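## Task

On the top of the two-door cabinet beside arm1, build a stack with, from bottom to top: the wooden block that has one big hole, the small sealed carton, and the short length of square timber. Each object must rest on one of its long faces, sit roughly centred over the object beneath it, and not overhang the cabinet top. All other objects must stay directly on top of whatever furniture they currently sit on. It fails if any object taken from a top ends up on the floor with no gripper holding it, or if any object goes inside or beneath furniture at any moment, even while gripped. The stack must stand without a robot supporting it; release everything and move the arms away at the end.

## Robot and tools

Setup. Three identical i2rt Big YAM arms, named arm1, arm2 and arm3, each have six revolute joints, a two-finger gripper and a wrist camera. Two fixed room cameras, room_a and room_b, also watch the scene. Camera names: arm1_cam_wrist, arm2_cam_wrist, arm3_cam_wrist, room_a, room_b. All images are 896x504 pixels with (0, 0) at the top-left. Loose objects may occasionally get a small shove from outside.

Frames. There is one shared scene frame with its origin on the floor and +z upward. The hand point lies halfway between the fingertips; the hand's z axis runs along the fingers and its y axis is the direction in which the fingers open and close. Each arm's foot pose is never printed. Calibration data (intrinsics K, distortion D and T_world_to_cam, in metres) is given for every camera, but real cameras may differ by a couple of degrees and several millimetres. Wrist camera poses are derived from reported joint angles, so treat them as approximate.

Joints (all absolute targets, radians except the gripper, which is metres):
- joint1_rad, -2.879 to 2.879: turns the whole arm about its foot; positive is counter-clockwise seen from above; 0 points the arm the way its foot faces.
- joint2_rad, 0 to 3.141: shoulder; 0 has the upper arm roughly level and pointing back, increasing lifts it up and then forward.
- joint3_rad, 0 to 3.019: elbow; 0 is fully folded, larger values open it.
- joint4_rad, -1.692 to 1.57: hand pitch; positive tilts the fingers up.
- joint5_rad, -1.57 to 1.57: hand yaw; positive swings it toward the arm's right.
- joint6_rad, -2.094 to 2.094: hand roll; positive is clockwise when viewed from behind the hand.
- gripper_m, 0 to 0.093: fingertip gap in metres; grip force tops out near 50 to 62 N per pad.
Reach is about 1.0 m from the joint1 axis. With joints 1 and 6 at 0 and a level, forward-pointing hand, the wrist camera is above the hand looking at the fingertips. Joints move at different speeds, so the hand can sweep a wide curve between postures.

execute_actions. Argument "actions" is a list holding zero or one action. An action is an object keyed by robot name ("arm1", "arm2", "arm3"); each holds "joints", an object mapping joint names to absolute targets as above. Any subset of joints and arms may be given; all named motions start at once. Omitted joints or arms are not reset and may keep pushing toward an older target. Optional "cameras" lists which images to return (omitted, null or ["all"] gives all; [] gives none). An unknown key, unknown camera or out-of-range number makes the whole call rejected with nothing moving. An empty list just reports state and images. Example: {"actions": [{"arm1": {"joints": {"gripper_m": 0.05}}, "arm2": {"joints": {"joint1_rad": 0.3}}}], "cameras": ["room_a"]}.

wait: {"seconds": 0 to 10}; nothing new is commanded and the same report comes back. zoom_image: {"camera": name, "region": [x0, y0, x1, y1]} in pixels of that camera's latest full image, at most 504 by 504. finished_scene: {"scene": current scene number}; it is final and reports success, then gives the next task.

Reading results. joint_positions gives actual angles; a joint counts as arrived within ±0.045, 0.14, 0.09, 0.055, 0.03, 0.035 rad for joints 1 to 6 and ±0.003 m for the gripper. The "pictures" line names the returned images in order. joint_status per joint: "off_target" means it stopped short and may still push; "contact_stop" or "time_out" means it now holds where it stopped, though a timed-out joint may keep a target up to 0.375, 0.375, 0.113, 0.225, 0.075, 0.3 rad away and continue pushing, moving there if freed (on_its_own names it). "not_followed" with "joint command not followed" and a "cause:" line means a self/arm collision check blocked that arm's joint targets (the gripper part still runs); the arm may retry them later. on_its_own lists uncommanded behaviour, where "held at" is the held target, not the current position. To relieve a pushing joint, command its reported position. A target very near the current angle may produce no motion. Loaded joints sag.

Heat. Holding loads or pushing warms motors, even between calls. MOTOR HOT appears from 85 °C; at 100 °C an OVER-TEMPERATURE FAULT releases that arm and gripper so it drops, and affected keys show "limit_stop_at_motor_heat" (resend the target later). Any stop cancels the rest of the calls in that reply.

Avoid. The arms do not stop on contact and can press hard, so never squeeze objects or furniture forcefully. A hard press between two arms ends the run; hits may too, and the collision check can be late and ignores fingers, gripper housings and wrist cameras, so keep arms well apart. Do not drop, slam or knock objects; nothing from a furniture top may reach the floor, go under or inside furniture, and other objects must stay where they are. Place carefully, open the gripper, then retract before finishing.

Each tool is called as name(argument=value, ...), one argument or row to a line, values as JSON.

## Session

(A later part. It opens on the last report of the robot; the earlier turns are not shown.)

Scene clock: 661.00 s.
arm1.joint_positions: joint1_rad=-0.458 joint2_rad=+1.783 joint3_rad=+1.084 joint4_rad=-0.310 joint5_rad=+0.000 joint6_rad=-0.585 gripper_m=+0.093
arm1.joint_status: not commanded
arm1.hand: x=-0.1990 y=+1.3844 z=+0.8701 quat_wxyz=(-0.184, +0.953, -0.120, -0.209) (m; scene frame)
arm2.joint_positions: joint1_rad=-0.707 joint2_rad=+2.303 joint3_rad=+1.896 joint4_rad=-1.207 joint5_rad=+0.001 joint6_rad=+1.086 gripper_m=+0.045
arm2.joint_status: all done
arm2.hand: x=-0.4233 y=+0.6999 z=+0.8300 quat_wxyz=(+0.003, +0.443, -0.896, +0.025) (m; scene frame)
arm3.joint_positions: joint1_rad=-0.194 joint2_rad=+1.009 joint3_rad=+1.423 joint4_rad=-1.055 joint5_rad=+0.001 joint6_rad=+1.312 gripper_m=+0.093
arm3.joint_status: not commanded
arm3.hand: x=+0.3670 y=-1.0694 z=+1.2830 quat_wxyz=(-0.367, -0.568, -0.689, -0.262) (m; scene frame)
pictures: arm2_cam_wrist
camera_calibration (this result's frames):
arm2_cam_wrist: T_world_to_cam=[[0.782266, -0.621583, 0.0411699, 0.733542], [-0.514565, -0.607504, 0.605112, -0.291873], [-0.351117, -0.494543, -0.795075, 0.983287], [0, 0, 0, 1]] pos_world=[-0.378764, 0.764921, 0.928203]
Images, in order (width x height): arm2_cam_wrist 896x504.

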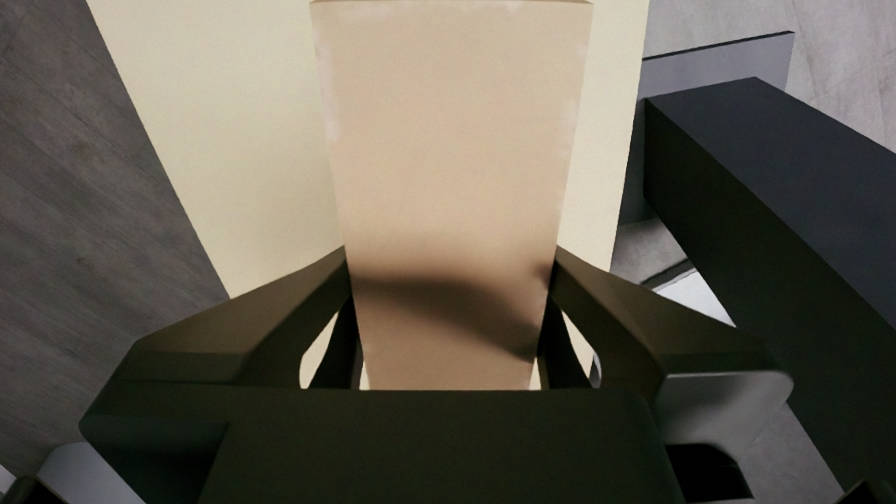

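execute_actions(
  actions=[
    {"arm2":{"joints":{"joint2_rad":2.51,"joint4_rad":-0.922}}},
  ],
  cameras=["arm2_cam_wrist"],
)

Scene clock: 668.23 s.
arm1.joint_positions: joint1_rad=-0.458 joint2_rad=+1.783 joint3_rad=+1.084 joint4_rad=-0.310 joint5_rad=+0.000 joint6_rad=-0.585 gripper_m=+0.093
arm1.joint_status: not commanded
arm1.hand: x=-0.1990 y=+1.3844 z=+0.8701 quat_wxyz=(-0.184, +0.953, -0.120, -0.209) (m; scene frame)
arm2.joint_positions: joint1_rad=-0.707 joint2_rad=+2.544 joint3_rad=+1.920 joint4_rad=-0.933 joint5_rad=+0.001 joint6_rad=+1.086 gripper_m=+0.045
arm2.joint_status: all done
arm2.hand: x=-0.4326 y=+0.7178 z=+0.6785 quat_wxyz=(+0.002, +0.443, -0.896, -0.004) (m; scene frame)
arm3.joint_positions: joint1_rad=-0.194 joint2_rad=+1.009 joint3_rad=+1.423 joint4_rad=-1.055 joint5_rad=+0.001 joint6_rad=+1.312 gripper_m=+0.093
arm3.joint_status: not commanded
arm3.hand: x=+0.3670 y=-1.0694 z=+1.2830 quat_wxyz=(-0.367, -0.568, -0.689, -0.262) (m; scene frame)
pictures: arm2_cam_wrist
camera_calibration (this result's frames):
arm2_cam_wrist: T_world_to_cam=[[0.782417, -0.622664, -0.0106468, 0.794137], [-0.500279, -0.63863, 0.584698, -0.151797], [-0.37087, -0.452151, -0.811181, 0.840391], [0, 0, 0, 1]] pos_world=[-0.385611, 0.777522, 0.778919]
Images, in order (width x height): arm2_cam_wrist 896x504.

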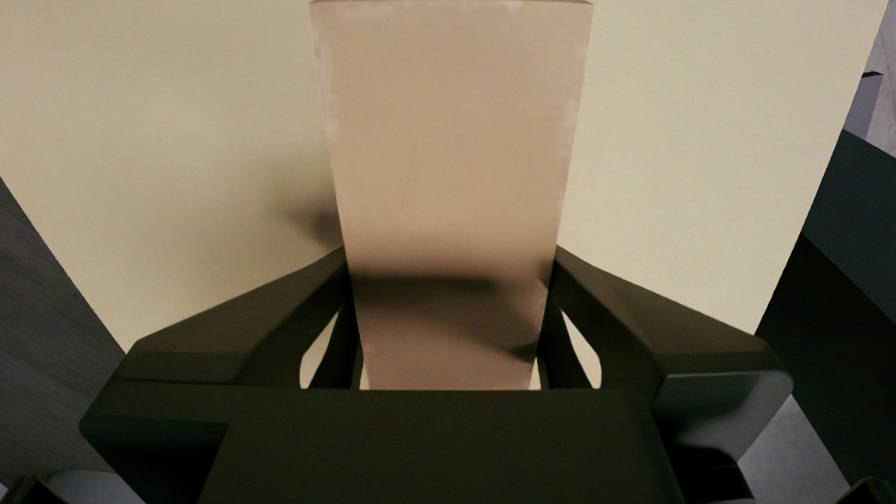

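execute_actions(
  actions=[
    {"arm2":{"joints":{"joint2_rad":2.578,"joint3_rad":1.92,"joint4_rad":-0.9}}},
  ],
  cameras=["arm2_cam_wrist"],
)

Scene clock: 678.70 s.
arm1.joint_positions: joint1_rad=-0.458 joint2_rad=+1.783 joint3_rad=+1.084 joint4_rad=-0.310 joint5_rad=+0.000 joint6_rad=-0.585 gripper_m=+0.093
arm1.joint_status: not commanded
arm1.hand: x=-0.1990 y=+1.3844 z=+0.8701 quat_wxyz=(-0.184, +0.953, -0.120, -0.209) (m; scene frame)
arm2.joint_positions: joint1_rad=-0.707 joint2_rad=+2.570 joint3_rad=+1.920 joint4_rad=-0.911 joint5_rad=+0.001 joint6_rad=+1.086 gripper_m=+0.045
arm2.joint_status: all done
arm2.hand: x=-0.4313 y=+0.7148 z=+0.6609 quat_wxyz=(+0.002, +0.443, -0.896, -0.002) (m; scene frame)
arm3.joint_positions: joint1_rad=-0.194 joint2_rad=+1.009 joint3_rad=+1.423 joint4_rad=-1.055 joint5_rad=+0.001 joint6_rad=+1.312 gripper_m=+0.093
arm3.joint_status: not commanded
arm3.hand: x=+0.3670 y=-1.0694 z=+1.2830 quat_wxyz=(-0.367, -0.568, -0.689, -0.262) (m; scene frame)
pictures: arm2_cam_wrist
camera_calibration (this result's frames):
arm2_cam_wrist: T_world_to_cam=[[0.782451, -0.622678, -0.00655472, 0.788419], [-0.501388, -0.636212, 0.586382, -0.146085], [-0.369297, -0.455528, -0.810008, 0.827528], [0, 0, 0, 1]] pos_world=[-0.384541, 0.774952, 0.761134]
Images, in order (width x height): arm2_cam_wrist 896x504.

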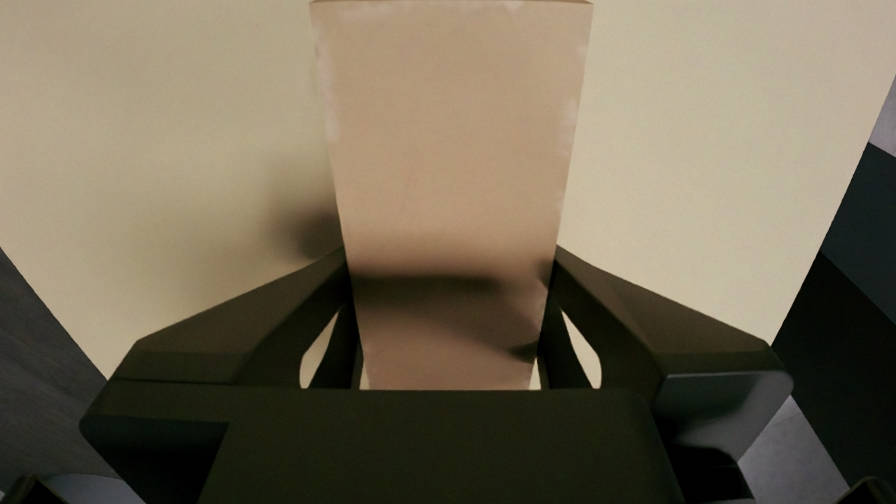

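execute_actions(
  actions=[
    {"arm2":{"joints":{"joint2_rad":2.602,"joint4_rad":-0.878}}},
  ],
  cameras=["arm2_cam_wrist"],
)

Scene clock: 682.83 s.
arm1.joint_positions: joint1_rad=-0.458 joint2_rad=+1.783 joint3_rad=+1.084 joint4_rad=-0.310 joint5_rad=+0.000 joint6_rad=-0.585 gripper_m=+0.093
arm1.joint_status: not commanded
arm1.hand: x=-0.1990 y=+1.3844 z=+0.8701 quat_wxyz=(-0.184, +0.953, -0.120, -0.209) (m; scene frame)
arm2.joint_positions: joint1_rad=-0.707 joint2_rad=+2.592 joint3_rad=+1.920 joint4_rad=-0.889 joint5_rad=+0.001 joint6_rad=+1.086 gripper_m=+0.045
arm2.joint_status: all done
arm2.hand: x=-0.4305 y=+0.7126 z=+0.6464 quat_wxyz=(+0.002, +0.443, -0.896, -0.001) (m; scene frame)
arm3.joint_positions: joint1_rad=-0.194 joint2_rad=+1.009 joint3_rad=+1.423 joint4_rad=-1.055 joint5_rad=+0.001 joint6_rad=+1.312 gripper_m=+0.093
arm3.joint_status: not commanded
arm3.hand: x=+0.3670 y=-1.0694 z=+1.2830 quat_wxyz=(-0.367, -0.568, -0.689, -0.262) (m; scene frame)
pictures: arm2_cam_wrist
camera_calibration (this result's frames):
arm2_cam_wrist: T_world_to_cam=[[0.782456, -0.622679, -0.0058727, 0.785871], [-0.501574, -0.635809, 0.586661, -0.139005], [-0.369035, -0.456091, -0.809811, 0.815485], [0, 0, 0, 1]] pos_world=[-0.383688, 0.7729, 0.746553]
Images, in order (width x height): arm2_cam_wrist 896x504.

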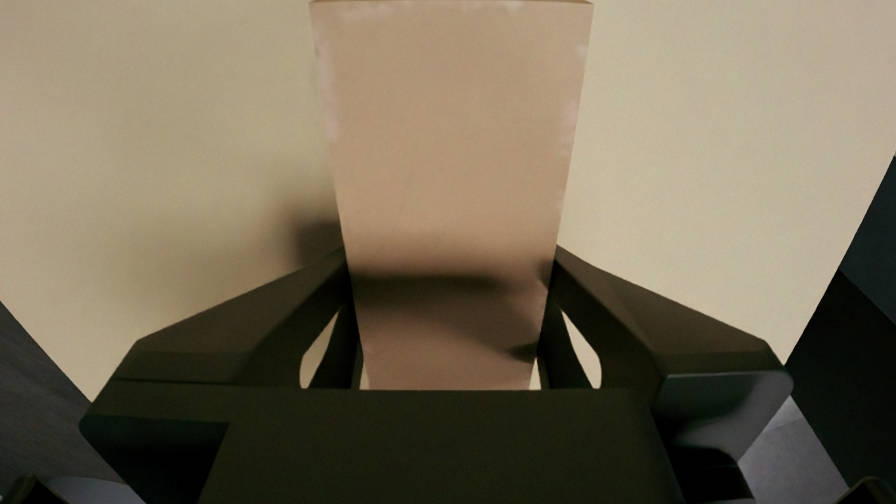

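execute_actions(
  actions=[
    {"arm2":{"joints":{"joint2_rad":2.618,"joint4_rad":-0.862}}},
  ],
  cameras=["arm2_cam_wrist"],
)

Scene clock: 687.10 s.
arm1.joint_positions: joint1_rad=-0.458 joint2_rad=+1.783 joint3_rad=+1.084 joint4_rad=-0.310 joint5_rad=+0.000 joint6_rad=-0.585 gripper_m=+0.093
arm1.joint_status: not commanded
arm1.hand: x=-0.1990 y=+1.3844 z=+0.8701 quat_wxyz=(-0.184, +0.953, -0.120, -0.209) (m; scene frame)
arm2.joint_positions: joint1_rad=-0.707 joint2_rad=+2.599 joint3_rad=+1.920 joint4_rad=-0.872 joint5_rad=+0.001 joint6_rad=+1.086 gripper_m=+0.045
arm2.joint_status: all done
arm2.hand: x=-0.4314 y=+0.7145 z=+0.6424 quat_wxyz=(+0.002, +0.443, -0.896, -0.007) (m; scene frame)
arm3.joint_positions: joint1_rad=-0.194 joint2_rad=+1.009 joint3_rad=+1.423 joint4_rad=-1.055 joint5_rad=+0.001 joint6_rad=+1.312 gripper_m=+0.093
arm3.joint_status: not commanded
arm3.hand: x=+0.3670 y=-1.0694 z=+1.2830 quat_wxyz=(-0.367, -0.568, -0.689, -0.262) (m; scene frame)
pictures: arm2_cam_wrist
camera_calibration (this result's frames):
arm2_cam_wrist: T_world_to_cam=[[0.782361, -0.622621, -0.0159327, 0.794129], [-0.498693, -0.641552, 0.582852, -0.128177], [-0.373118, -0.448055, -0.812422, 0.806923], [0, 0, 0, 1]] pos_world=[-0.384139, 0.773756, 0.742923]
Images, in order (width x height): arm2_cam_wrist 896x504.

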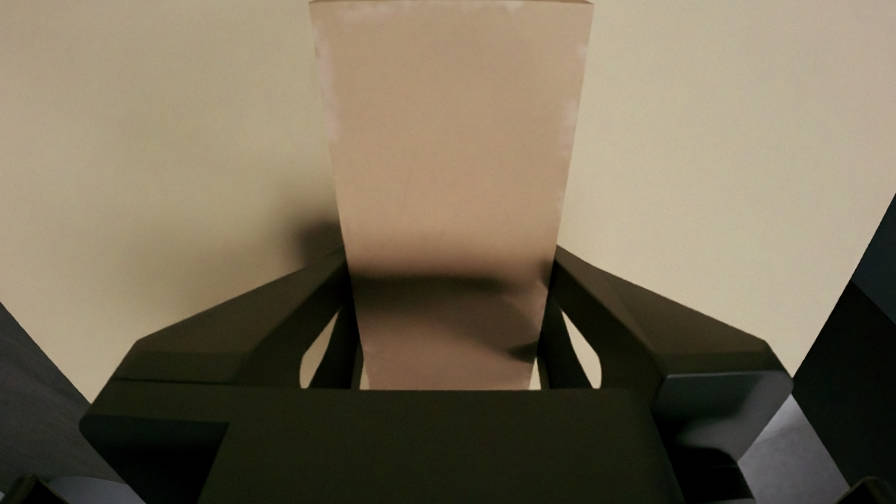

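execute_actions(
  actions=[
    {"arm2":{"joints":{"joint2_rad":2.60,"joint4_rad":-0.872,"gripper_m":0.093}}},
  ],
  cameras=["arm2_cam_wrist"],
)

Scene clock: 694.20 s.
arm1.joint_positions: joint1_rad=-0.458 joint2_rad=+1.783 joint3_rad=+1.084 joint4_rad=-0.310 joint5_rad=+0.000 joint6_rad=-0.585 gripper_m=+0.093
arm1.joint_status: not commanded
arm1.hand: x=-0.1990 y=+1.3844 z=+0.8701 quat_wxyz=(-0.184, +0.953, -0.120, -0.209) (m; scene frame)
arm2.joint_positions: joint1_rad=-0.707 joint2_rad=+2.599 joint3_rad=+1.920 joint4_rad=-0.872 joint5_rad=+0.001 joint6_rad=+1.086 gripper_m=+0.093
arm2.joint_status: all done
arm2.hand: x=-0.4314 y=+0.7145 z=+0.6424 quat_wxyz=(+0.002, +0.443, -0.896, -0.007) (m; scene frame)
arm3.joint_positions: joint1_rad=-0.194 joint2_rad=+1.009 joint3_rad=+1.423 joint4_rad=-1.055 joint5_rad=+0.001 joint6_rad=+1.312 gripper_m=+0.093
arm3.joint_status: not commanded
arm3.hand: x=+0.3670 y=-1.0694 z=+1.2830 quat_wxyz=(-0.367, -0.568, -0.689, -0.262) (m; scene frame)
pictures: arm2_cam_wrist
camera_calibration (this result's frames):
arm2_cam_wrist: T_world_to_cam=[[0.782361, -0.622621, -0.0159327, 0.794129], [-0.498693, -0.641552, 0.582852, -0.128177], [-0.373118, -0.448055, -0.812422, 0.806923], [0, 0, 0, 1]] pos_world=[-0.384139, 0.773756, 0.742923]
Images, in order (width x height): arm2_cam_wrist 896x504.

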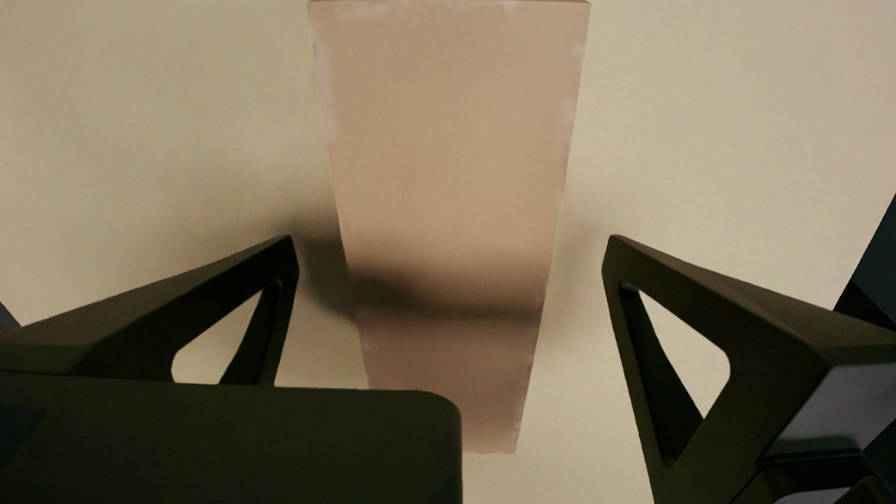

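execute_actions(
  actions=[
    {"arm2":{"joints":{"joint2_rad":1.9,"joint4_rad":-1.55}},"arm1":{"joints":{"joint1_rad":-0.15,"joint3_rad":1.87,"joint4_rad":-1.135,"joint6_rad":-0.57,"gripper_m":0.093}}},
  ],
  cameras=["arm2_cam_wrist","room_b"],
)

Scene clock: 740.50 s.
arm1.joint_positions: joint1_rad=-0.151 joint2_rad=+1.770 joint3_rad=+1.817 joint4_rad=-1.118 joint5_rad=+0.000 joint6_rad=-0.584 gripper_m=+0.093
arm1.joint_status: all done
arm1.hand: x=-0.3752 y=+1.2789 z=+1.1266 quat_wxyz=(-0.134, +0.968, +0.027, -0.208) (m; scene frame)
arm2.joint_positions: joint1_rad=-0.707 joint2_rad=+1.905 joint3_rad=+1.915 joint4_rad=-1.541 joint5_rad=+0.001 joint6_rad=+1.086 gripper_m=+0.093
arm2.joint_status: all done
arm2.hand: x=-0.3959 y=+0.6443 z=+1.0847 quat_wxyz=(+0.002, +0.443, -0.896, -0.017) (m; scene frame)
arm3.joint_positions: joint1_rad=-0.194 joint2_rad=+1.009 joint3_rad=+1.423 joint4_rad=-1.055 joint5_rad=+0.001 joint6_rad=+1.312 gripper_m=+0.093
arm3.joint_status: not commanded
arm3.hand: x=+0.3670 y=-1.0694 z=+1.2830 quat_wxyz=(-0.367, -0.568, -0.689, -0.262) (m; scene frame)
pictures: arm2_cam_wrist, room_b
camera_calibration (this result's frames):
arm2_cam_wrist: T_world_to_cam=[[0.782078, -0.62227, -0.0336598, 0.748585], [-0.493941, -0.651914, 0.575352, -0.396599], [-0.379968, -0.433344, -0.817213, 1.14107], [0, 0, 0, 1]] pos_world=[-0.34778, 0.701749, 1.18588]
Images, in order (width x height): arm2_cam_wrist 896x504, room_b 896x504.

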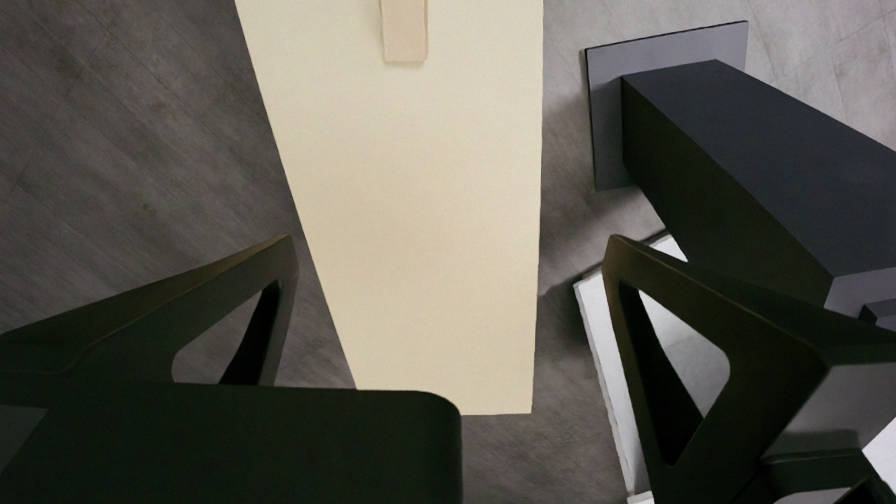

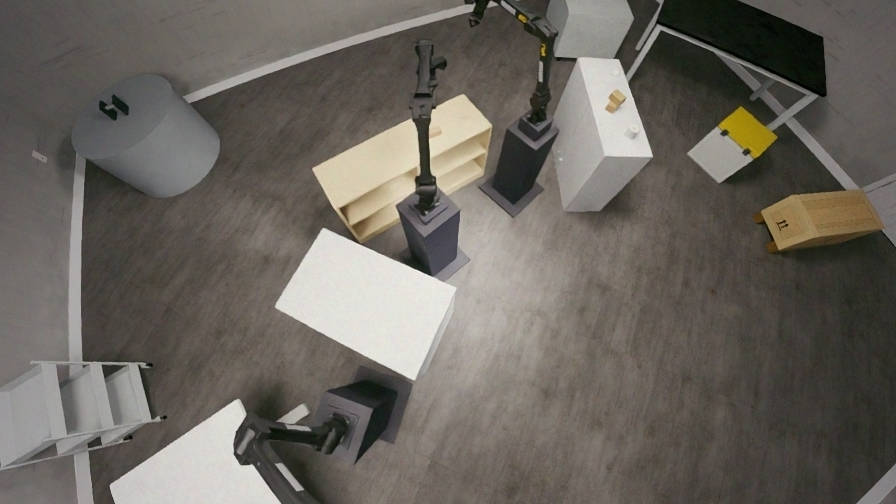

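execute_actions(
  actions=[
    {"arm2":{"joints":{"joint1_rad":0.6,"joint2_rad":1.2,"joint3_rad":1.5,"joint4_rad":-1.5}},"arm1":{"joints":{"joint1_rad":0.723,"joint2_rad":2.245}}},
  ],
  cameras=["arm1_cam_wrist","room_b"],
)

Scene clock: 760.10 s.
arm1.joint_positions: joint1_rad=+0.717 joint2_rad=+2.270 joint3_rad=+1.848 joint4_rad=-1.120 joint5_rad=-0.002 joint6_rad=-0.582 gripper_m=+0.093
arm1.joint_status: all done
arm1.hand: x=-0.4379 y=+0.7224 z=+0.8068 quat_wxyz=(-0.003, +0.896, +0.444, -0.011) (m; scene frame)
arm2.joint_positions: joint1_rad=+0.598 joint2_rad=+1.195 joint3_rad=+1.506 joint4_rad=-1.502 joint5_rad=-0.002 joint6_rad=+1.086 gripper_m=+0.093
arm2.joint_status: all done
arm2.hand: x=-0.5379 y=+0.0323 z=+1.2624 quat_wxyz=(+0.116, +0.880, -0.435, -0.152) (m; scene frame)
arm3.joint_positions: joint1_rad=-0.194 joint2_rad=+1.009 joint3_rad=+1.423 joint4_rad=-1.055 joint5_rad=+0.001 joint6_rad=+1.312 gripper_m=+0.093
arm3.joint_status: not commanded
arm3.hand: x=+0.3670 y=-1.0694 z=+1.2830 quat_wxyz=(-0.367, -0.568, -0.689, -0.262) (m; scene frame)
pictures: arm1_cam_wrist, room_b
camera_calibration (this result's frames):
arm1_cam_wrist: T_world_to_cam=[[-0.808657, 0.588108, 0.0142682, -0.792895], [0.494593, 0.666541, 0.557764, -0.703074], [0.318515, 0.458096, -0.829877, 0.597772], [0, 0, 0, 1]] pos_world=[-0.483844, 0.661098, 0.89954]
Images, in order (width x height): arm1_cam_wrist 896x504, room_b 896x504.

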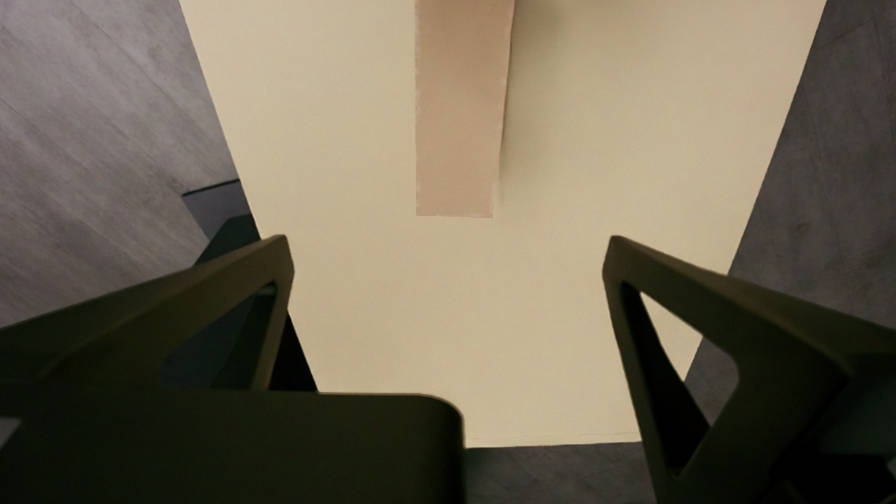

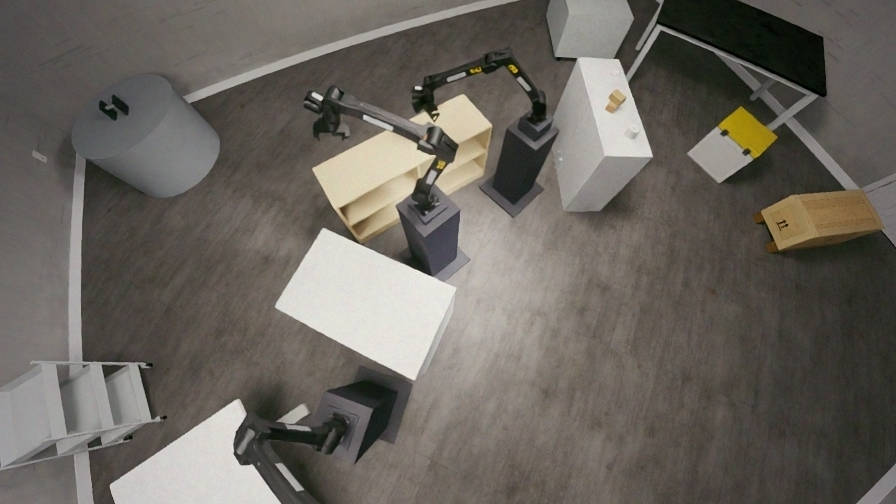

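execute_actions(
  actions=[
    {"arm1":{"joints":{"joint1_rad":0.70,"joint2_rad":2.435,"joint3_rad":1.905,"joint4_rad":-0.992}},"arm2":{"joints":{"joint1_rad":1.3}}},
  ],
  cameras=["arm1_cam_wrist"],
)

Scene clock: 793.23 s.
arm1.joint_positions: joint1_rad=+0.709 joint2_rad=+2.451 joint3_rad=+1.876 joint4_rad=-1.007 joint5_rad=-0.002 joint6_rad=-0.582 gripper_m=+0.093
arm1.joint_status: all done
arm1.hand: x=-0.4410 y=+0.7276 z=+0.6983 quat_wxyz=(-0.001, +0.898, +0.440, +0.008) (m; scene frame)
arm2.joint_positions: joint1_rad=+1.297 joint2_rad=+1.195 joint3_rad=+1.506 joint4_rad=-1.502 joint5_rad=-0.001 joint6_rad=+1.086 gripper_m=+0.093
arm2.joint_status: all done
arm2.hand: x=-0.4024 y=-0.2058 z=+1.2641 quat_wxyz=(+0.161, +0.975, -0.107, -0.106) (m; scene frame)
arm3.joint_positions: joint1_rad=-0.194 joint2_rad=+1.009 joint3_rad=+1.423 joint4_rad=-1.055 joint5_rad=+0.001 joint6_rad=+1.312 gripper_m=+0.093
arm3.joint_status: not commanded
arm3.hand: x=+0.3670 y=-1.0694 z=+1.2830 quat_wxyz=(-0.367, -0.568, -0.689, -0.262) (m; scene frame)
pictures: arm1_cam_wrist
camera_calibration (this result's frames):
arm1_cam_wrist: T_world_to_cam=[[-0.803914, 0.594688, -0.00821935, -0.783926], [0.478635, 0.65511, 0.584585, -0.661919], [0.353031, 0.466022, -0.811291, 0.502785], [0, 0, 0, 1]] pos_world=[-0.49089, 0.665513, 0.78841]
Images, in order (width x height): arm1_cam_wrist 896x504.

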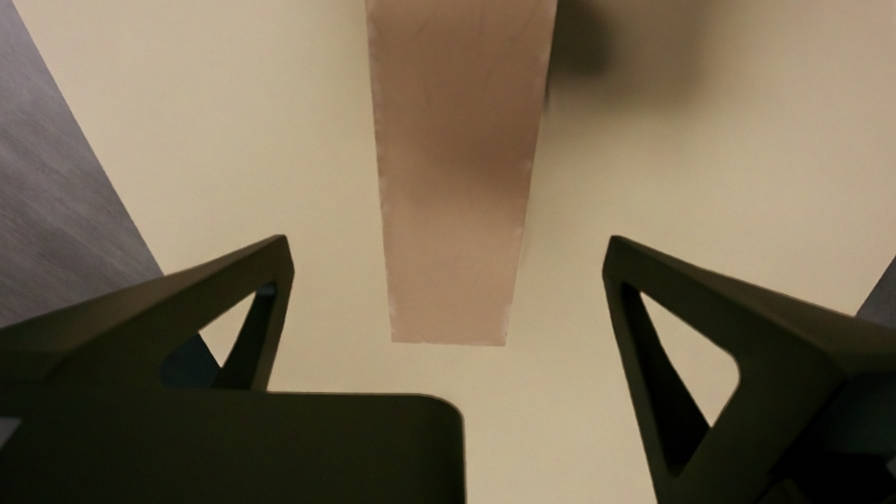

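execute_actions(
  actions=[],
  cameras=["arm1_cam_wrist"],
)

Scene clock: 815.70 s.
arm1.joint_positions: joint1_rad=+0.709 joint2_rad=+2.451 joint3_rad=+1.876 joint4_rad=-1.007 joint5_rad=-0.002 joint6_rad=-0.582 gripper_m=+0.093
arm1.joint_status: all done
arm1.hand: x=-0.4410 y=+0.7276 z=+0.6983 quat_wxyz=(-0.001, +0.898, +0.440, +0.008) (m; scene frame)
arm2.joint_positions: joint1_rad=+1.297 joint2_rad=+1.195 joint3_rad=+1.506 joint4_rad=-1.502 joint5_rad=-0.001 joint6_rad=+1.086 gripper_m=+0.093
arm2.joint_status: all done
arm2.hand: x=-0.4024 y=-0.2058 z=+1.2641 quat_wxyz=(+0.161, +0.975, -0.107, -0.106) (m; scene frame)
arm3.joint_positions: joint1_rad=-0.194 joint2_rad=+1.009 joint3_rad=+1.423 joint4_rad=-1.055 joint5_rad=+0.001 joint6_rad=+1.312 gripper_m=+0.093
arm3.joint_status: not commanded
arm3.hand: x=+0.3670 y=-1.0694 z=+1.2830 quat_wxyz=(-0.367, -0.568, -0.689, -0.262) (m; scene frame)
pictures: arm1_cam_wrist
camera_calibration (this result's frames):
arm1_cam_wrist: T_world_to_cam=[[-0.803914, 0.594688, -0.00821935, -0.783926], [0.478635, 0.65511, 0.584585, -0.661919], [0.353031, 0.466022, -0.811291, 0.502785], [0, 0, 0, 1]] pos_world=[-0.49089, 0.665513, 0.78841]
Images, in order (width x height): arm1_cam_wrist 896x504.

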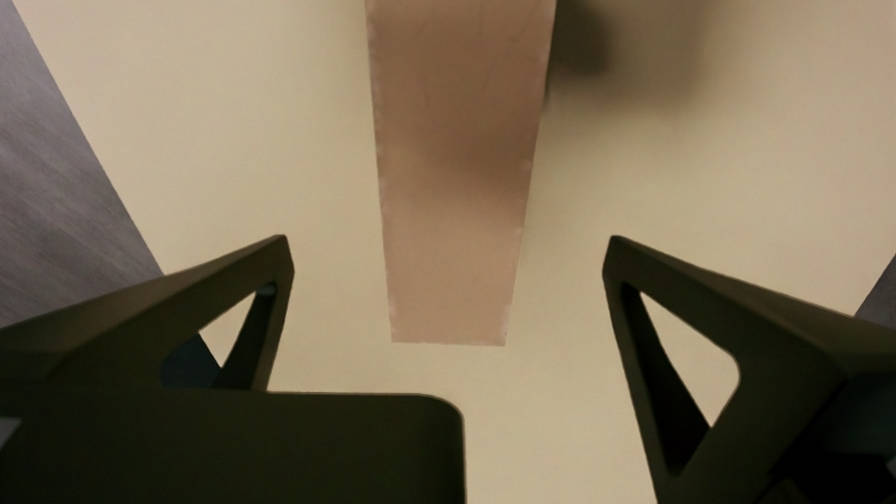

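execute_actions(
  actions=[
    {"arm1":{"joints":{"joint1_rad":0.704,"joint2_rad":2.505,"joint3_rad":1.92,"joint4_rad":-0.955}}},
  ],
  cameras=["arm1_cam_wrist"],
)

Scene clock: 841.70 s.
arm1.joint_positions: joint1_rad=+0.709 joint2_rad=+2.487 joint3_rad=+1.876 joint4_rad=-0.972 joint5_rad=-0.002 joint6_rad=-0.582 gripper_m=+0.093
arm1.joint_status: all done
arm1.hand: x=-0.4395 y=+0.7282 z=+0.6746 quat_wxyz=(-0.001, +0.898, +0.440, +0.009) (m; scene frame)
arm2.joint_positions: joint1_rad=+1.297 joint2_rad=+1.195 joint3_rad=+1.506 joint4_rad=-1.502 joint5_rad=-0.001 joint6_rad=+1.086 gripper_m=+0.093
arm2.joint_status: not commanded
arm2.hand: x=-0.4024 y=-0.2058 z=+1.2641 quat_wxyz=(+0.161, +0.975, -0.107, -0.106) (m; scene frame)
arm3.joint_positions: joint1_rad=-0.194 joint2_rad=+1.009 joint3_rad=+1.423 joint4_rad=-1.055 joint5_rad=+0.001 joint6_rad=+1.312 gripper_m=+0.093
arm3.joint_status: not commanded
arm3.hand: x=+0.3670 y=-1.0694 z=+1.2830 quat_wxyz=(-0.367, -0.568, -0.689, -0.262) (m; scene frame)
pictures: arm1_cam_wrist
camera_calibration (this result's frames):
arm1_cam_wrist: T_world_to_cam=[[-0.803897, 0.594699, -0.00908611, -0.782724], [0.477795, 0.654817, 0.585599, -0.650006], [0.354205, 0.46642, -0.81055, 0.482439], [0, 0, 0, 1]] pos_world=[-0.489542, 0.666101, 0.764572]
Images, in order (width x height): arm1_cam_wrist 896x504.

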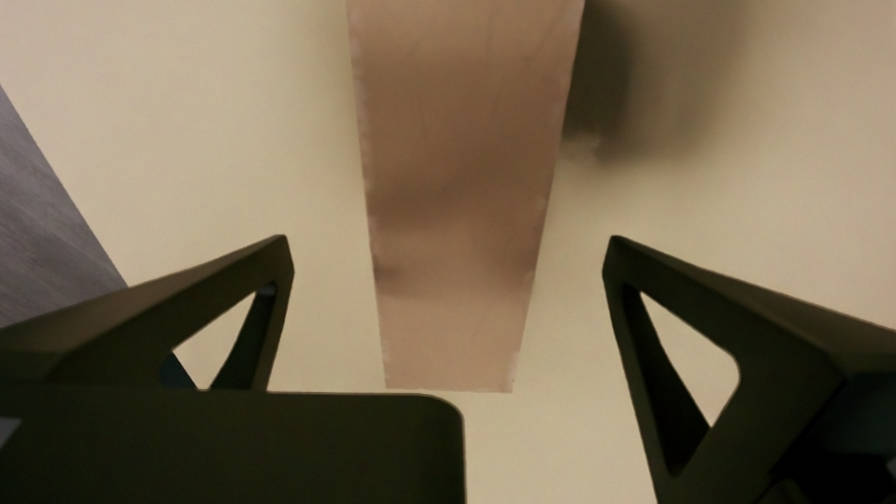

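execute_actions(
  actions=[
    {"arm1":{"joints":{"joint2_rad":2.535,"joint3_rad":1.945,"joint4_rad":-0.93}}},
  ],
  cameras=["arm1_cam_wrist"],
)

Scene clock: 854.77 s.
arm1.joint_positions: joint1_rad=+0.709 joint2_rad=+2.510 joint3_rad=+1.898 joint4_rad=-0.946 joint5_rad=-0.002 joint6_rad=-0.582 gripper_m=+0.093
arm1.joint_status: all done
arm1.hand: x=-0.4491 y=+0.7250 z=+0.6668 quat_wxyz=(-0.002, +0.898, +0.440, -0.004) (m; scene frame)
arm2.joint_positions: joint1_rad=+1.297 joint2_rad=+1.195 joint3_rad=+1.506 joint4_rad=-1.502 joint5_rad=-0.001 joint6_rad=+1.086 gripper_m=+0.093
arm2.joint_status: not commanded
arm2.hand: x=-0.4024 y=-0.2058 z=+1.2641 quat_wxyz=(+0.161, +0.975, -0.107, -0.106) (m; scene frame)
arm3.joint_positions: joint1_rad=-0.194 joint2_rad=+1.009 joint3_rad=+1.423 joint4_rad=-1.055 joint5_rad=+0.001 joint6_rad=+1.312 gripper_m=+0.093
arm3.joint_status: not commanded
arm3.hand: x=+0.3670 y=-1.0694 z=+1.2830 quat_wxyz=(-0.367, -0.568, -0.689, -0.262) (m; scene frame)
pictures: arm1_cam_wrist
camera_calibration (this result's frames):
arm1_cam_wrist: T_world_to_cam=[[-0.804017, 0.594579, 0.00565144, -0.798347], [0.491868, 0.659726, 0.568179, -0.624399], [0.334099, 0.459605, -0.822886, 0.485159], [0, 0, 0, 1]] pos_world=[-0.496854, 0.663631, 0.758512]
Images, in order (width x height): arm1_cam_wrist 896x504.

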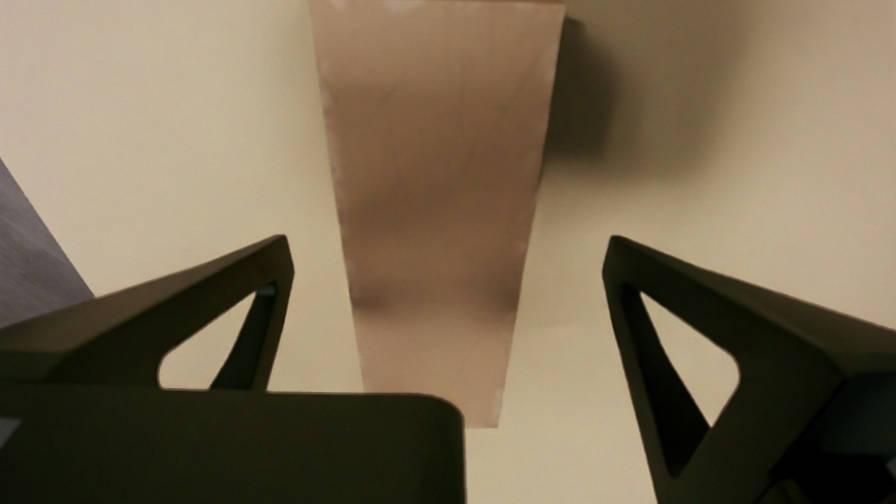

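execute_actions(
  actions=[
    {"arm1":{"joints":{"joint2_rad":2.568,"joint4_rad":-0.905}}},
  ],
  cameras=["arm1_cam_wrist"],
)

Scene clock: 867.07 s.
arm1.joint_positions: joint1_rad=+0.709 joint2_rad=+2.551 joint3_rad=+1.902 joint4_rad=-0.922 joint5_rad=-0.002 joint6_rad=-0.582 gripper_m=+0.093
arm1.joint_status: all done
arm1.hand: x=-0.4442 y=+0.7268 z=+0.6407 quat_wxyz=(-0.001, +0.898, +0.440, +0.003) (m; scene frame)
arm2.joint_positions: joint1_rad=+1.297 joint2_rad=+1.195 joint3_rad=+1.506 joint4_rad=-1.502 joint5_rad=-0.001 joint6_rad=+1.086 gripper_m=+0.093
arm2.joint_status: not commanded
arm2.hand: x=-0.4024 y=-0.2058 z=+1.2641 quat_wxyz=(+0.161, +0.975, -0.107, -0.106) (m; scene frame)
arm3.joint_positions: joint1_rad=-0.194 joint2_rad=+1.009 joint3_rad=+1.423 joint4_rad=-1.055 joint5_rad=+0.001 joint6_rad=+1.312 gripper_m=+0.093
arm3.joint_status: not commanded
arm3.hand: x=+0.3670 y=-1.0694 z=+1.2830 quat_wxyz=(-0.367, -0.568, -0.689, -0.262) (m; scene frame)
pictures: arm1_cam_wrist
camera_calibration (this result's frames):
arm1_cam_wrist: T_world_to_cam=[[-0.803999, 0.594627, -0.0021513, -0.790385], [0.484471, 0.657145, 0.577449, -0.620538], [0.344781, 0.463226, -0.816424, 0.459243], [0, 0, 0, 1]] pos_world=[-0.493174, 0.665035, 0.731566]
Images, in order (width x height): arm1_cam_wrist 896x504.

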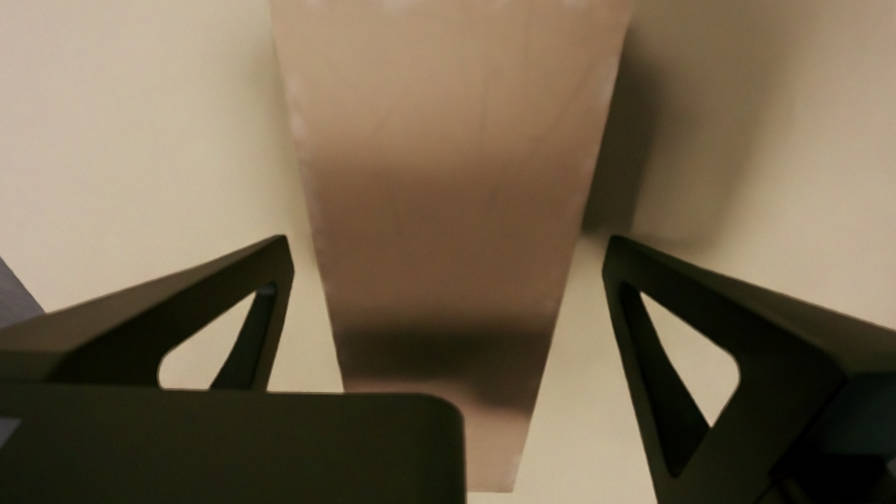

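execute_actions(
  actions=[
    {"arm1":{"joints":{"gripper_m":0.025}}},
  ],
  cameras=["arm1_cam_wrist"],
)

execute_actions(
  actions=[
    {"arm1":{"joints":{"joint2_rad":2.25,"joint4_rad":-1.1}}},
  ],
  cameras=["arm1_cam_wrist"],
)

Scene clock: 873.17 s.
arm1.joint_positions: joint1_rad=+0.709 joint2_rad=+2.551 joint3_rad=+1.902 joint4_rad=-0.922 joint5_rad=-0.002 joint6_rad=-0.582 gripper_m=+0.046
arm1.joint_status: gripper_m off_target (ended at +0.046, target +0.025)
arm1.hand: x=-0.4443 y=+0.7268 z=+0.6407 quat_wxyz=(-0.001, +0.898, +0.440, +0.003) (m; scene frame)
arm2.joint_positions: joint1_rad=+1.297 joint2_rad=+1.195 joint3_rad=+1.506 joint4_rad=-1.502 joint5_rad=-0.001 joint6_rad=+1.086 gripper_m=+0.093
arm2.joint_status: not commanded
arm2.hand: x=-0.4024 y=-0.2058 z=+1.2641 quat_wxyz=(+0.161, +0.975, -0.107, -0.106) (m; scene frame)
arm3.joint_positions: joint1_rad=-0.194 joint2_rad=+1.009 joint3_rad=+1.423 joint4_rad=-1.055 joint5_rad=+0.001 joint6_rad=+1.312 gripper_m=+0.093
arm3.joint_status: not commanded
arm3.hand: x=+0.3670 y=-1.0694 z=+1.2830 quat_wxyz=(-0.367, -0.568, -0.689, -0.262) (m; scene frame)
pictures: arm1_cam_wrist
camera_calibration (this result's frames):
arm1_cam_wrist: T_world_to_cam=[[-0.803774, 0.594932, -0.00193225, -0.7907], [0.48493, 0.657032, 0.577193, -0.620024], [0.34466, 0.462996, -0.816605, 0.459517], [0, 0, 0, 1]] pos_world=[-0.493253, 0.665034, 0.73159]
Images, in order (width x height): arm1_cam_wrist 896x504.

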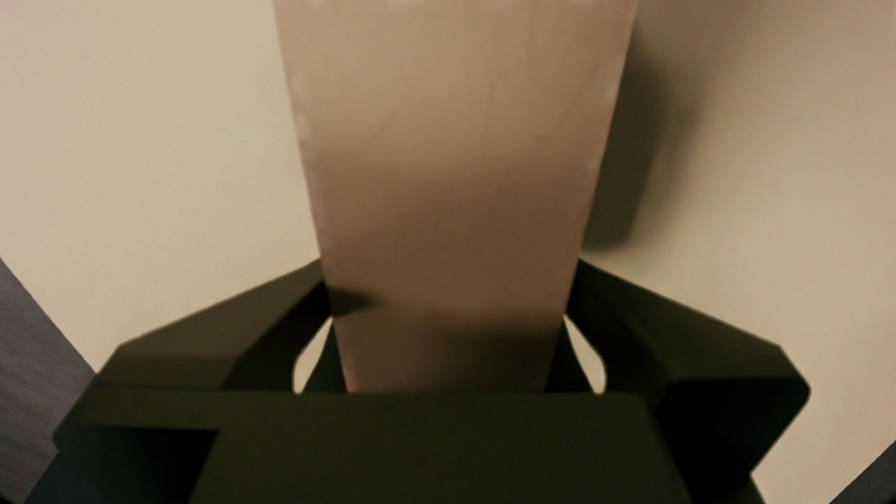

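Scene clock: 874.60 s.
arm1.joint_positions: joint1_rad=+0.709 joint2_rad=+2.244 joint3_rad=+1.921 joint4_rad=-1.085 joint5_rad=-0.002 joint6_rad=-0.582 gripper_m=+0.046
arm1.joint_status: all done
arm1.hand: x=-0.4779 y=+0.7141 z=+0.8529 quat_wxyz=(-0.012, +0.895, +0.439, -0.078) (m; scene frame)
arm2.joint_positions: joint1_rad=+1.297 joint2_rad=+1.195 joint3_rad=+1.506 joint4_rad=-1.502 joint5_rad=-0.001 joint6_rad=+1.086 gripper_m=+0.093
arm2.joint_status: not commanded
arm2.hand: x=-0.4024 y=-0.2058 z=+1.2641 quat_wxyz=(+0.161, +0.975, -0.107, -0.106) (m; scene frame)
arm3.joint_positions: joint1_rad=-0.194 joint2_rad=+1.009 joint3_rad=+1.423 joint4_rad=-1.055 joint5_rad=+0.001 joint6_rad=+1.312 gripper_m=+0.093
arm3.joint_status: not commanded
arm3.hand: x=+0.3670 y=-1.0694 z=+1.2830 quat_wxyz=(-0.367, -0.568, -0.689, -0.262) (m; scene frame)
pictures: arm1_cam_wrist
camera_calibration (this result's frames):
arm1_cam_wrist: T_world_to_cam=[[-0.797383, 0.596624, 0.0906624, -0.886912], [0.564858, 0.685011, 0.460103, -0.59982], [0.212404, 0.41809, -0.883224, 0.675905], [0, 0, 0, 1]] pos_world=[-0.51196, 0.657447, 0.953364]
Images, in order (width x height): arm1_cam_wrist 896x504.

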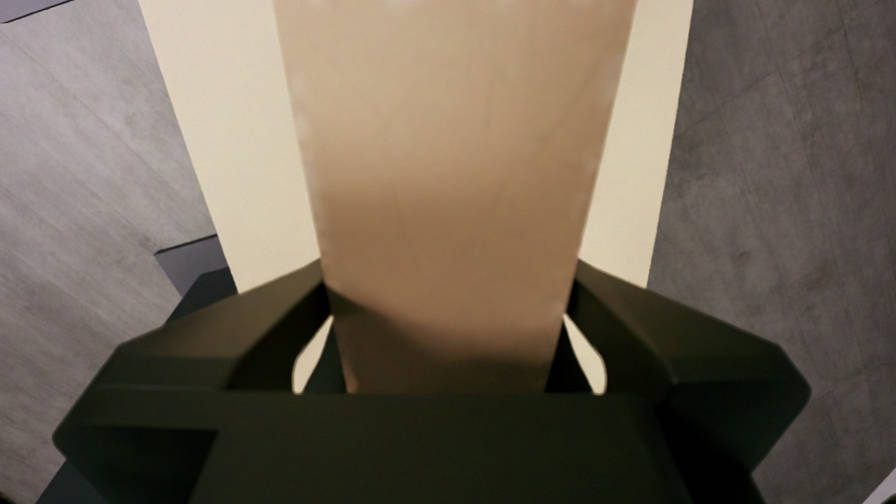

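execute_actions(
  actions=[
    {"arm1":{"joints":{"joint2_rad":1.97,"joint3_rad":1.85,"joint4_rad":-1.45}}},
  ],
  cameras=[],
)

execute_actions(
  actions=[
    {"arm1":{"joints":{"joint1_rad":-2.005,"joint6_rad":-1.825}}},
  ],
  cameras=["arm1_cam_wrist","room_a"],
)

Scene clock: 886.57 s.
arm1.joint_positions: joint1_rad=+0.709 joint2_rad=+1.961 joint3_rad=+1.824 joint4_rad=-1.435 joint5_rad=-0.002 joint6_rad=-0.582 gripper_m=+0.046
arm1.joint_status: all done
arm1.hand: x=-0.3776 y=+0.7477 z=+0.9898 quat_wxyz=(-0.001, +0.898, +0.440, +0.003) (m; scene frame)
arm2.joint_positions: joint1_rad=+1.297 joint2_rad=+1.195 joint3_rad=+1.506 joint4_rad=-1.502 joint5_rad=-0.001 joint6_rad=+1.086 gripper_m=+0.093
arm2.joint_status: not commanded
arm2.hand: x=-0.4024 y=-0.2058 z=+1.2641 quat_wxyz=(+0.161, +0.975, -0.107, -0.106) (m; scene frame)
arm3.joint_positions: joint1_rad=-0.194 joint2_rad=+1.009 joint3_rad=+1.423 joint4_rad=-1.055 joint5_rad=+0.001 joint6_rad=+1.312 gripper_m=+0.093
arm3.joint_status: not commanded
arm3.hand: x=+0.3670 y=-1.0694 z=+1.2830 quat_wxyz=(-0.367, -0.568, -0.689, -0.262) (m; scene frame)
pictures: none
No camera images: the call's "cameras" was empty. Leave "cameras" out to get every camera's image.

Scene clock: 889.23 s.
arm1.joint_positions: joint1_rad=-2.009 joint2_rad=+1.979 joint3_rad=+1.824 joint4_rad=-1.435 joint5_rad=+0.002 joint6_rad=-1.810 gripper_m=+0.046
arm1.joint_status: all done
arm1.hand: x=+0.6399 y=+1.3591 z=+0.9858 quat_wxyz=(+0.005, +0.959, -0.285, -0.004) (m; scene frame)
arm2.joint_positions: joint1_rad=+1.297 joint2_rad=+1.195 joint3_rad=+1.506 joint4_rad=-1.502 joint5_rad=-0.001 joint6_rad=+1.086 gripper_m=+0.093
arm2.joint_status: not commanded
arm2.hand: x=-0.4024 y=-0.2058 z=+1.2641 quat_wxyz=(+0.161, +0.975, -0.107, -0.106) (m; scene frame)
arm3.joint_positions: joint1_rad=-0.194 joint2_rad=+1.009 joint3_rad=+1.423 joint4_rad=-1.055 joint5_rad=+0.001 joint6_rad=+1.312 gripper_m=+0.093
arm3.joint_status: not commanded
arm3.hand: x=+0.3670 y=-1.0694 z=+1.2830 quat_wxyz=(-0.367, -0.568, -0.689, -0.262) (m; scene frame)
pictures: arm1_cam_wrist, room_a
camera_calibration (this result's frames):
arm1_cam_wrist: T_world_to_cam=[[0.527379, 0.84951, -0.0143074, -1.48037], [0.703106, -0.426913, 0.568672, -0.418456], [0.476984, -0.309965, -0.82244, 1.0464], [0, 0, 0, 1]] pos_world=[0.575819, 1.40329, 1.07738]
Images, in order (width x height): arm1_cam_wrist 896x504, room_a 896x504.

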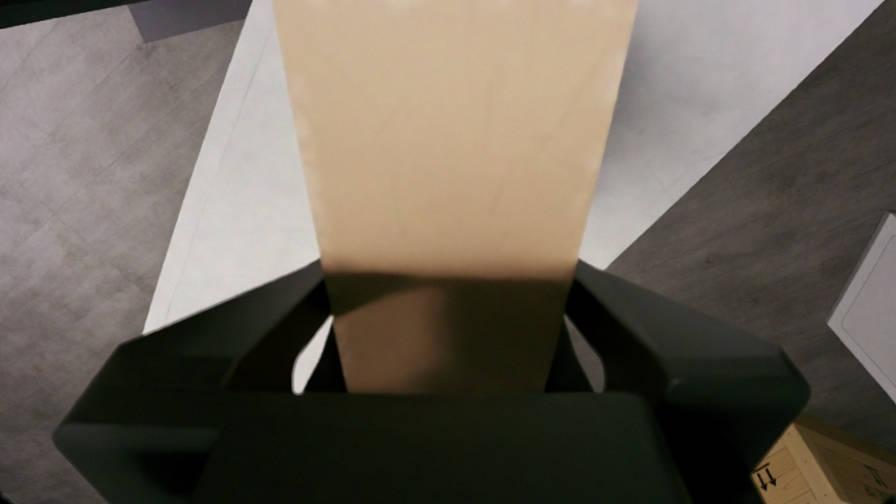

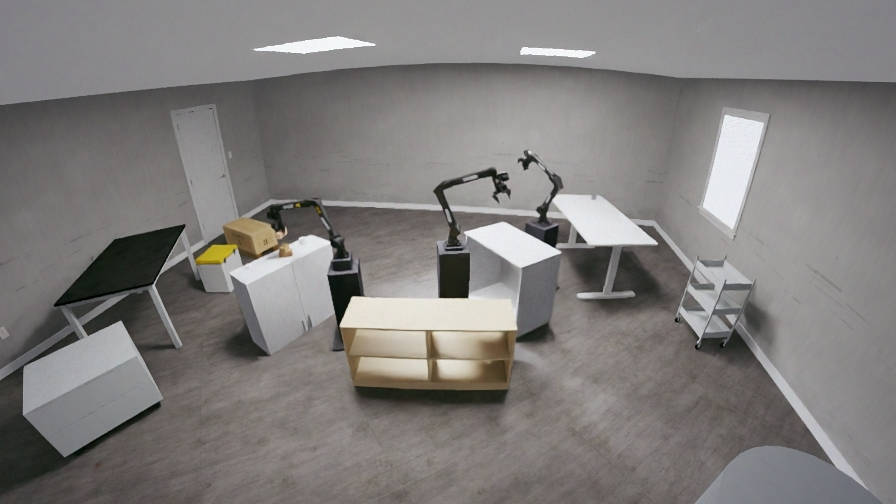

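zoom_image(
  camera="room_a",
  region=[220, 180, 380, 300],
)

Region (220, 180, 380, 300) of room_a's 896x504 image, scaled by 3.150, with more detail than that image has; it fills the top 378 rows of this view, and the rest is white.

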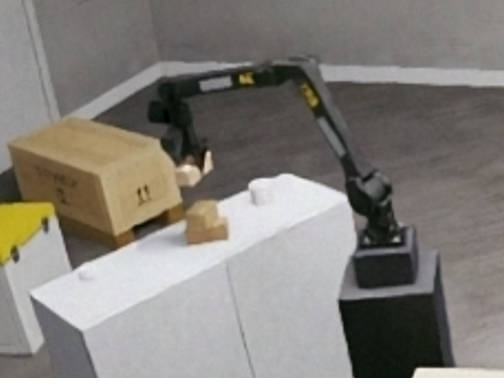

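execute_actions(
  actions=[
    {"arm1":{"joints":{"joint1_rad":-2.011,"joint2_rad":1.99,"joint3_rad":1.755,"joint4_rad":-1.32,"joint6_rad":-1.825}}},
  ],
  cameras=["arm1_cam_wrist","room_b"],
)

Scene clock: 939.13 s.
arm1.joint_positions: joint1_rad=-2.009 joint2_rad=+1.989 joint3_rad=+1.746 joint4_rad=-1.336 joint5_rad=+0.002 joint6_rad=-1.810 gripper_m=+0.046
arm1.joint_status: all done
arm1.hand: x=+0.6394 y=+1.3587 z=+0.9506 quat_wxyz=(+0.001, +0.959, -0.285, -0.001) (m; scene frame)
arm2.joint_positions: joint1_rad=+1.297 joint2_rad=+1.195 joint3_rad=+1.506 joint4_rad=-1.502 joint5_rad=-0.001 joint6_rad=+1.086 gripper_m=+0.093
arm2.joint_status: not commanded
arm2.hand: x=-0.4024 y=-0.2058 z=+1.2641 quat_wxyz=(+0.161, +0.975, -0.107, -0.106) (m; scene frame)
arm3.joint_positions: joint1_rad=-0.194 joint2_rad=+1.009 joint3_rad=+1.423 joint4_rad=-1.055 joint5_rad=+0.001 joint6_rad=+1.312 gripper_m=+0.093
arm3.joint_status: not commanded
arm3.hand: x=+0.3670 y=-1.0694 z=+1.2830 quat_wxyz=(-0.367, -0.568, -0.689, -0.262) (m; scene frame)
pictures: arm1_cam_wrist, room_b
camera_calibration (this result's frames):
arm1_cam_wrist: T_world_to_cam=[[0.527151, 0.849762, -0.00398921, -1.49029], [0.698819, -0.430833, 0.570994, -0.392387], [0.48349, -0.303788, -0.820945, 1.00365], [0, 0, 0, 1]] pos_world=[0.574559, 1.40223, 1.04205]
Images, in order (width x height): arm1_cam_wrist 896x504, room_b 896x504.

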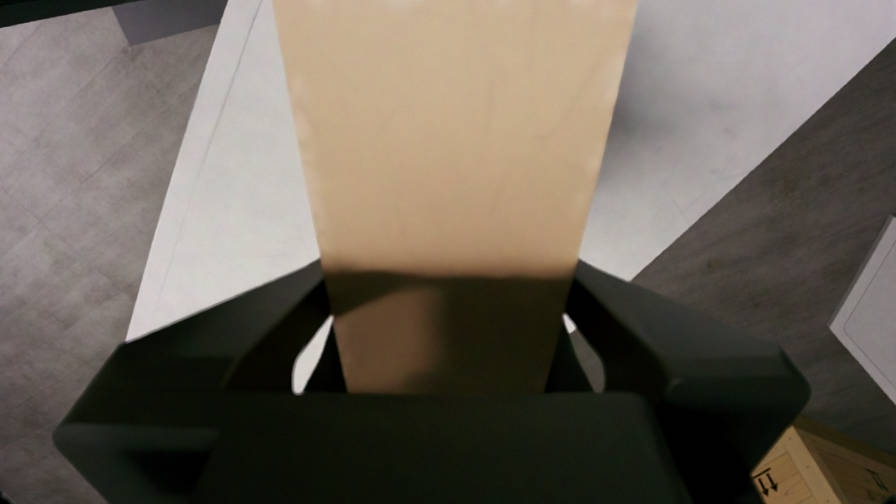

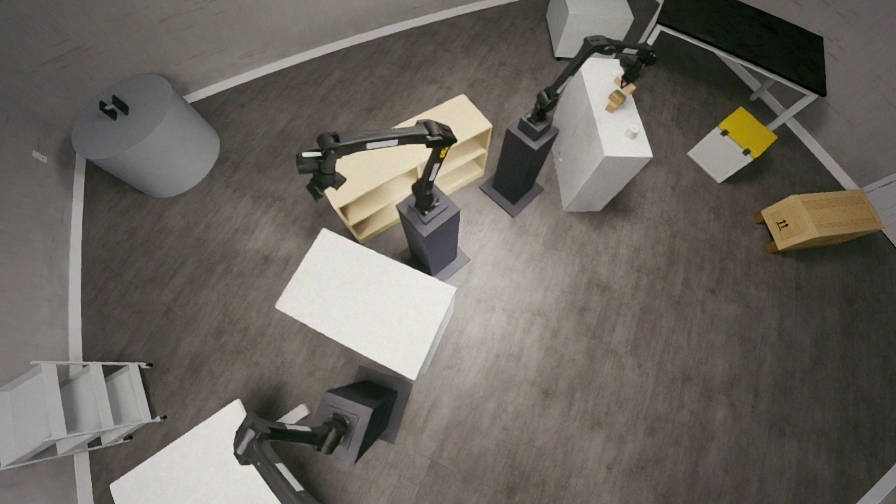

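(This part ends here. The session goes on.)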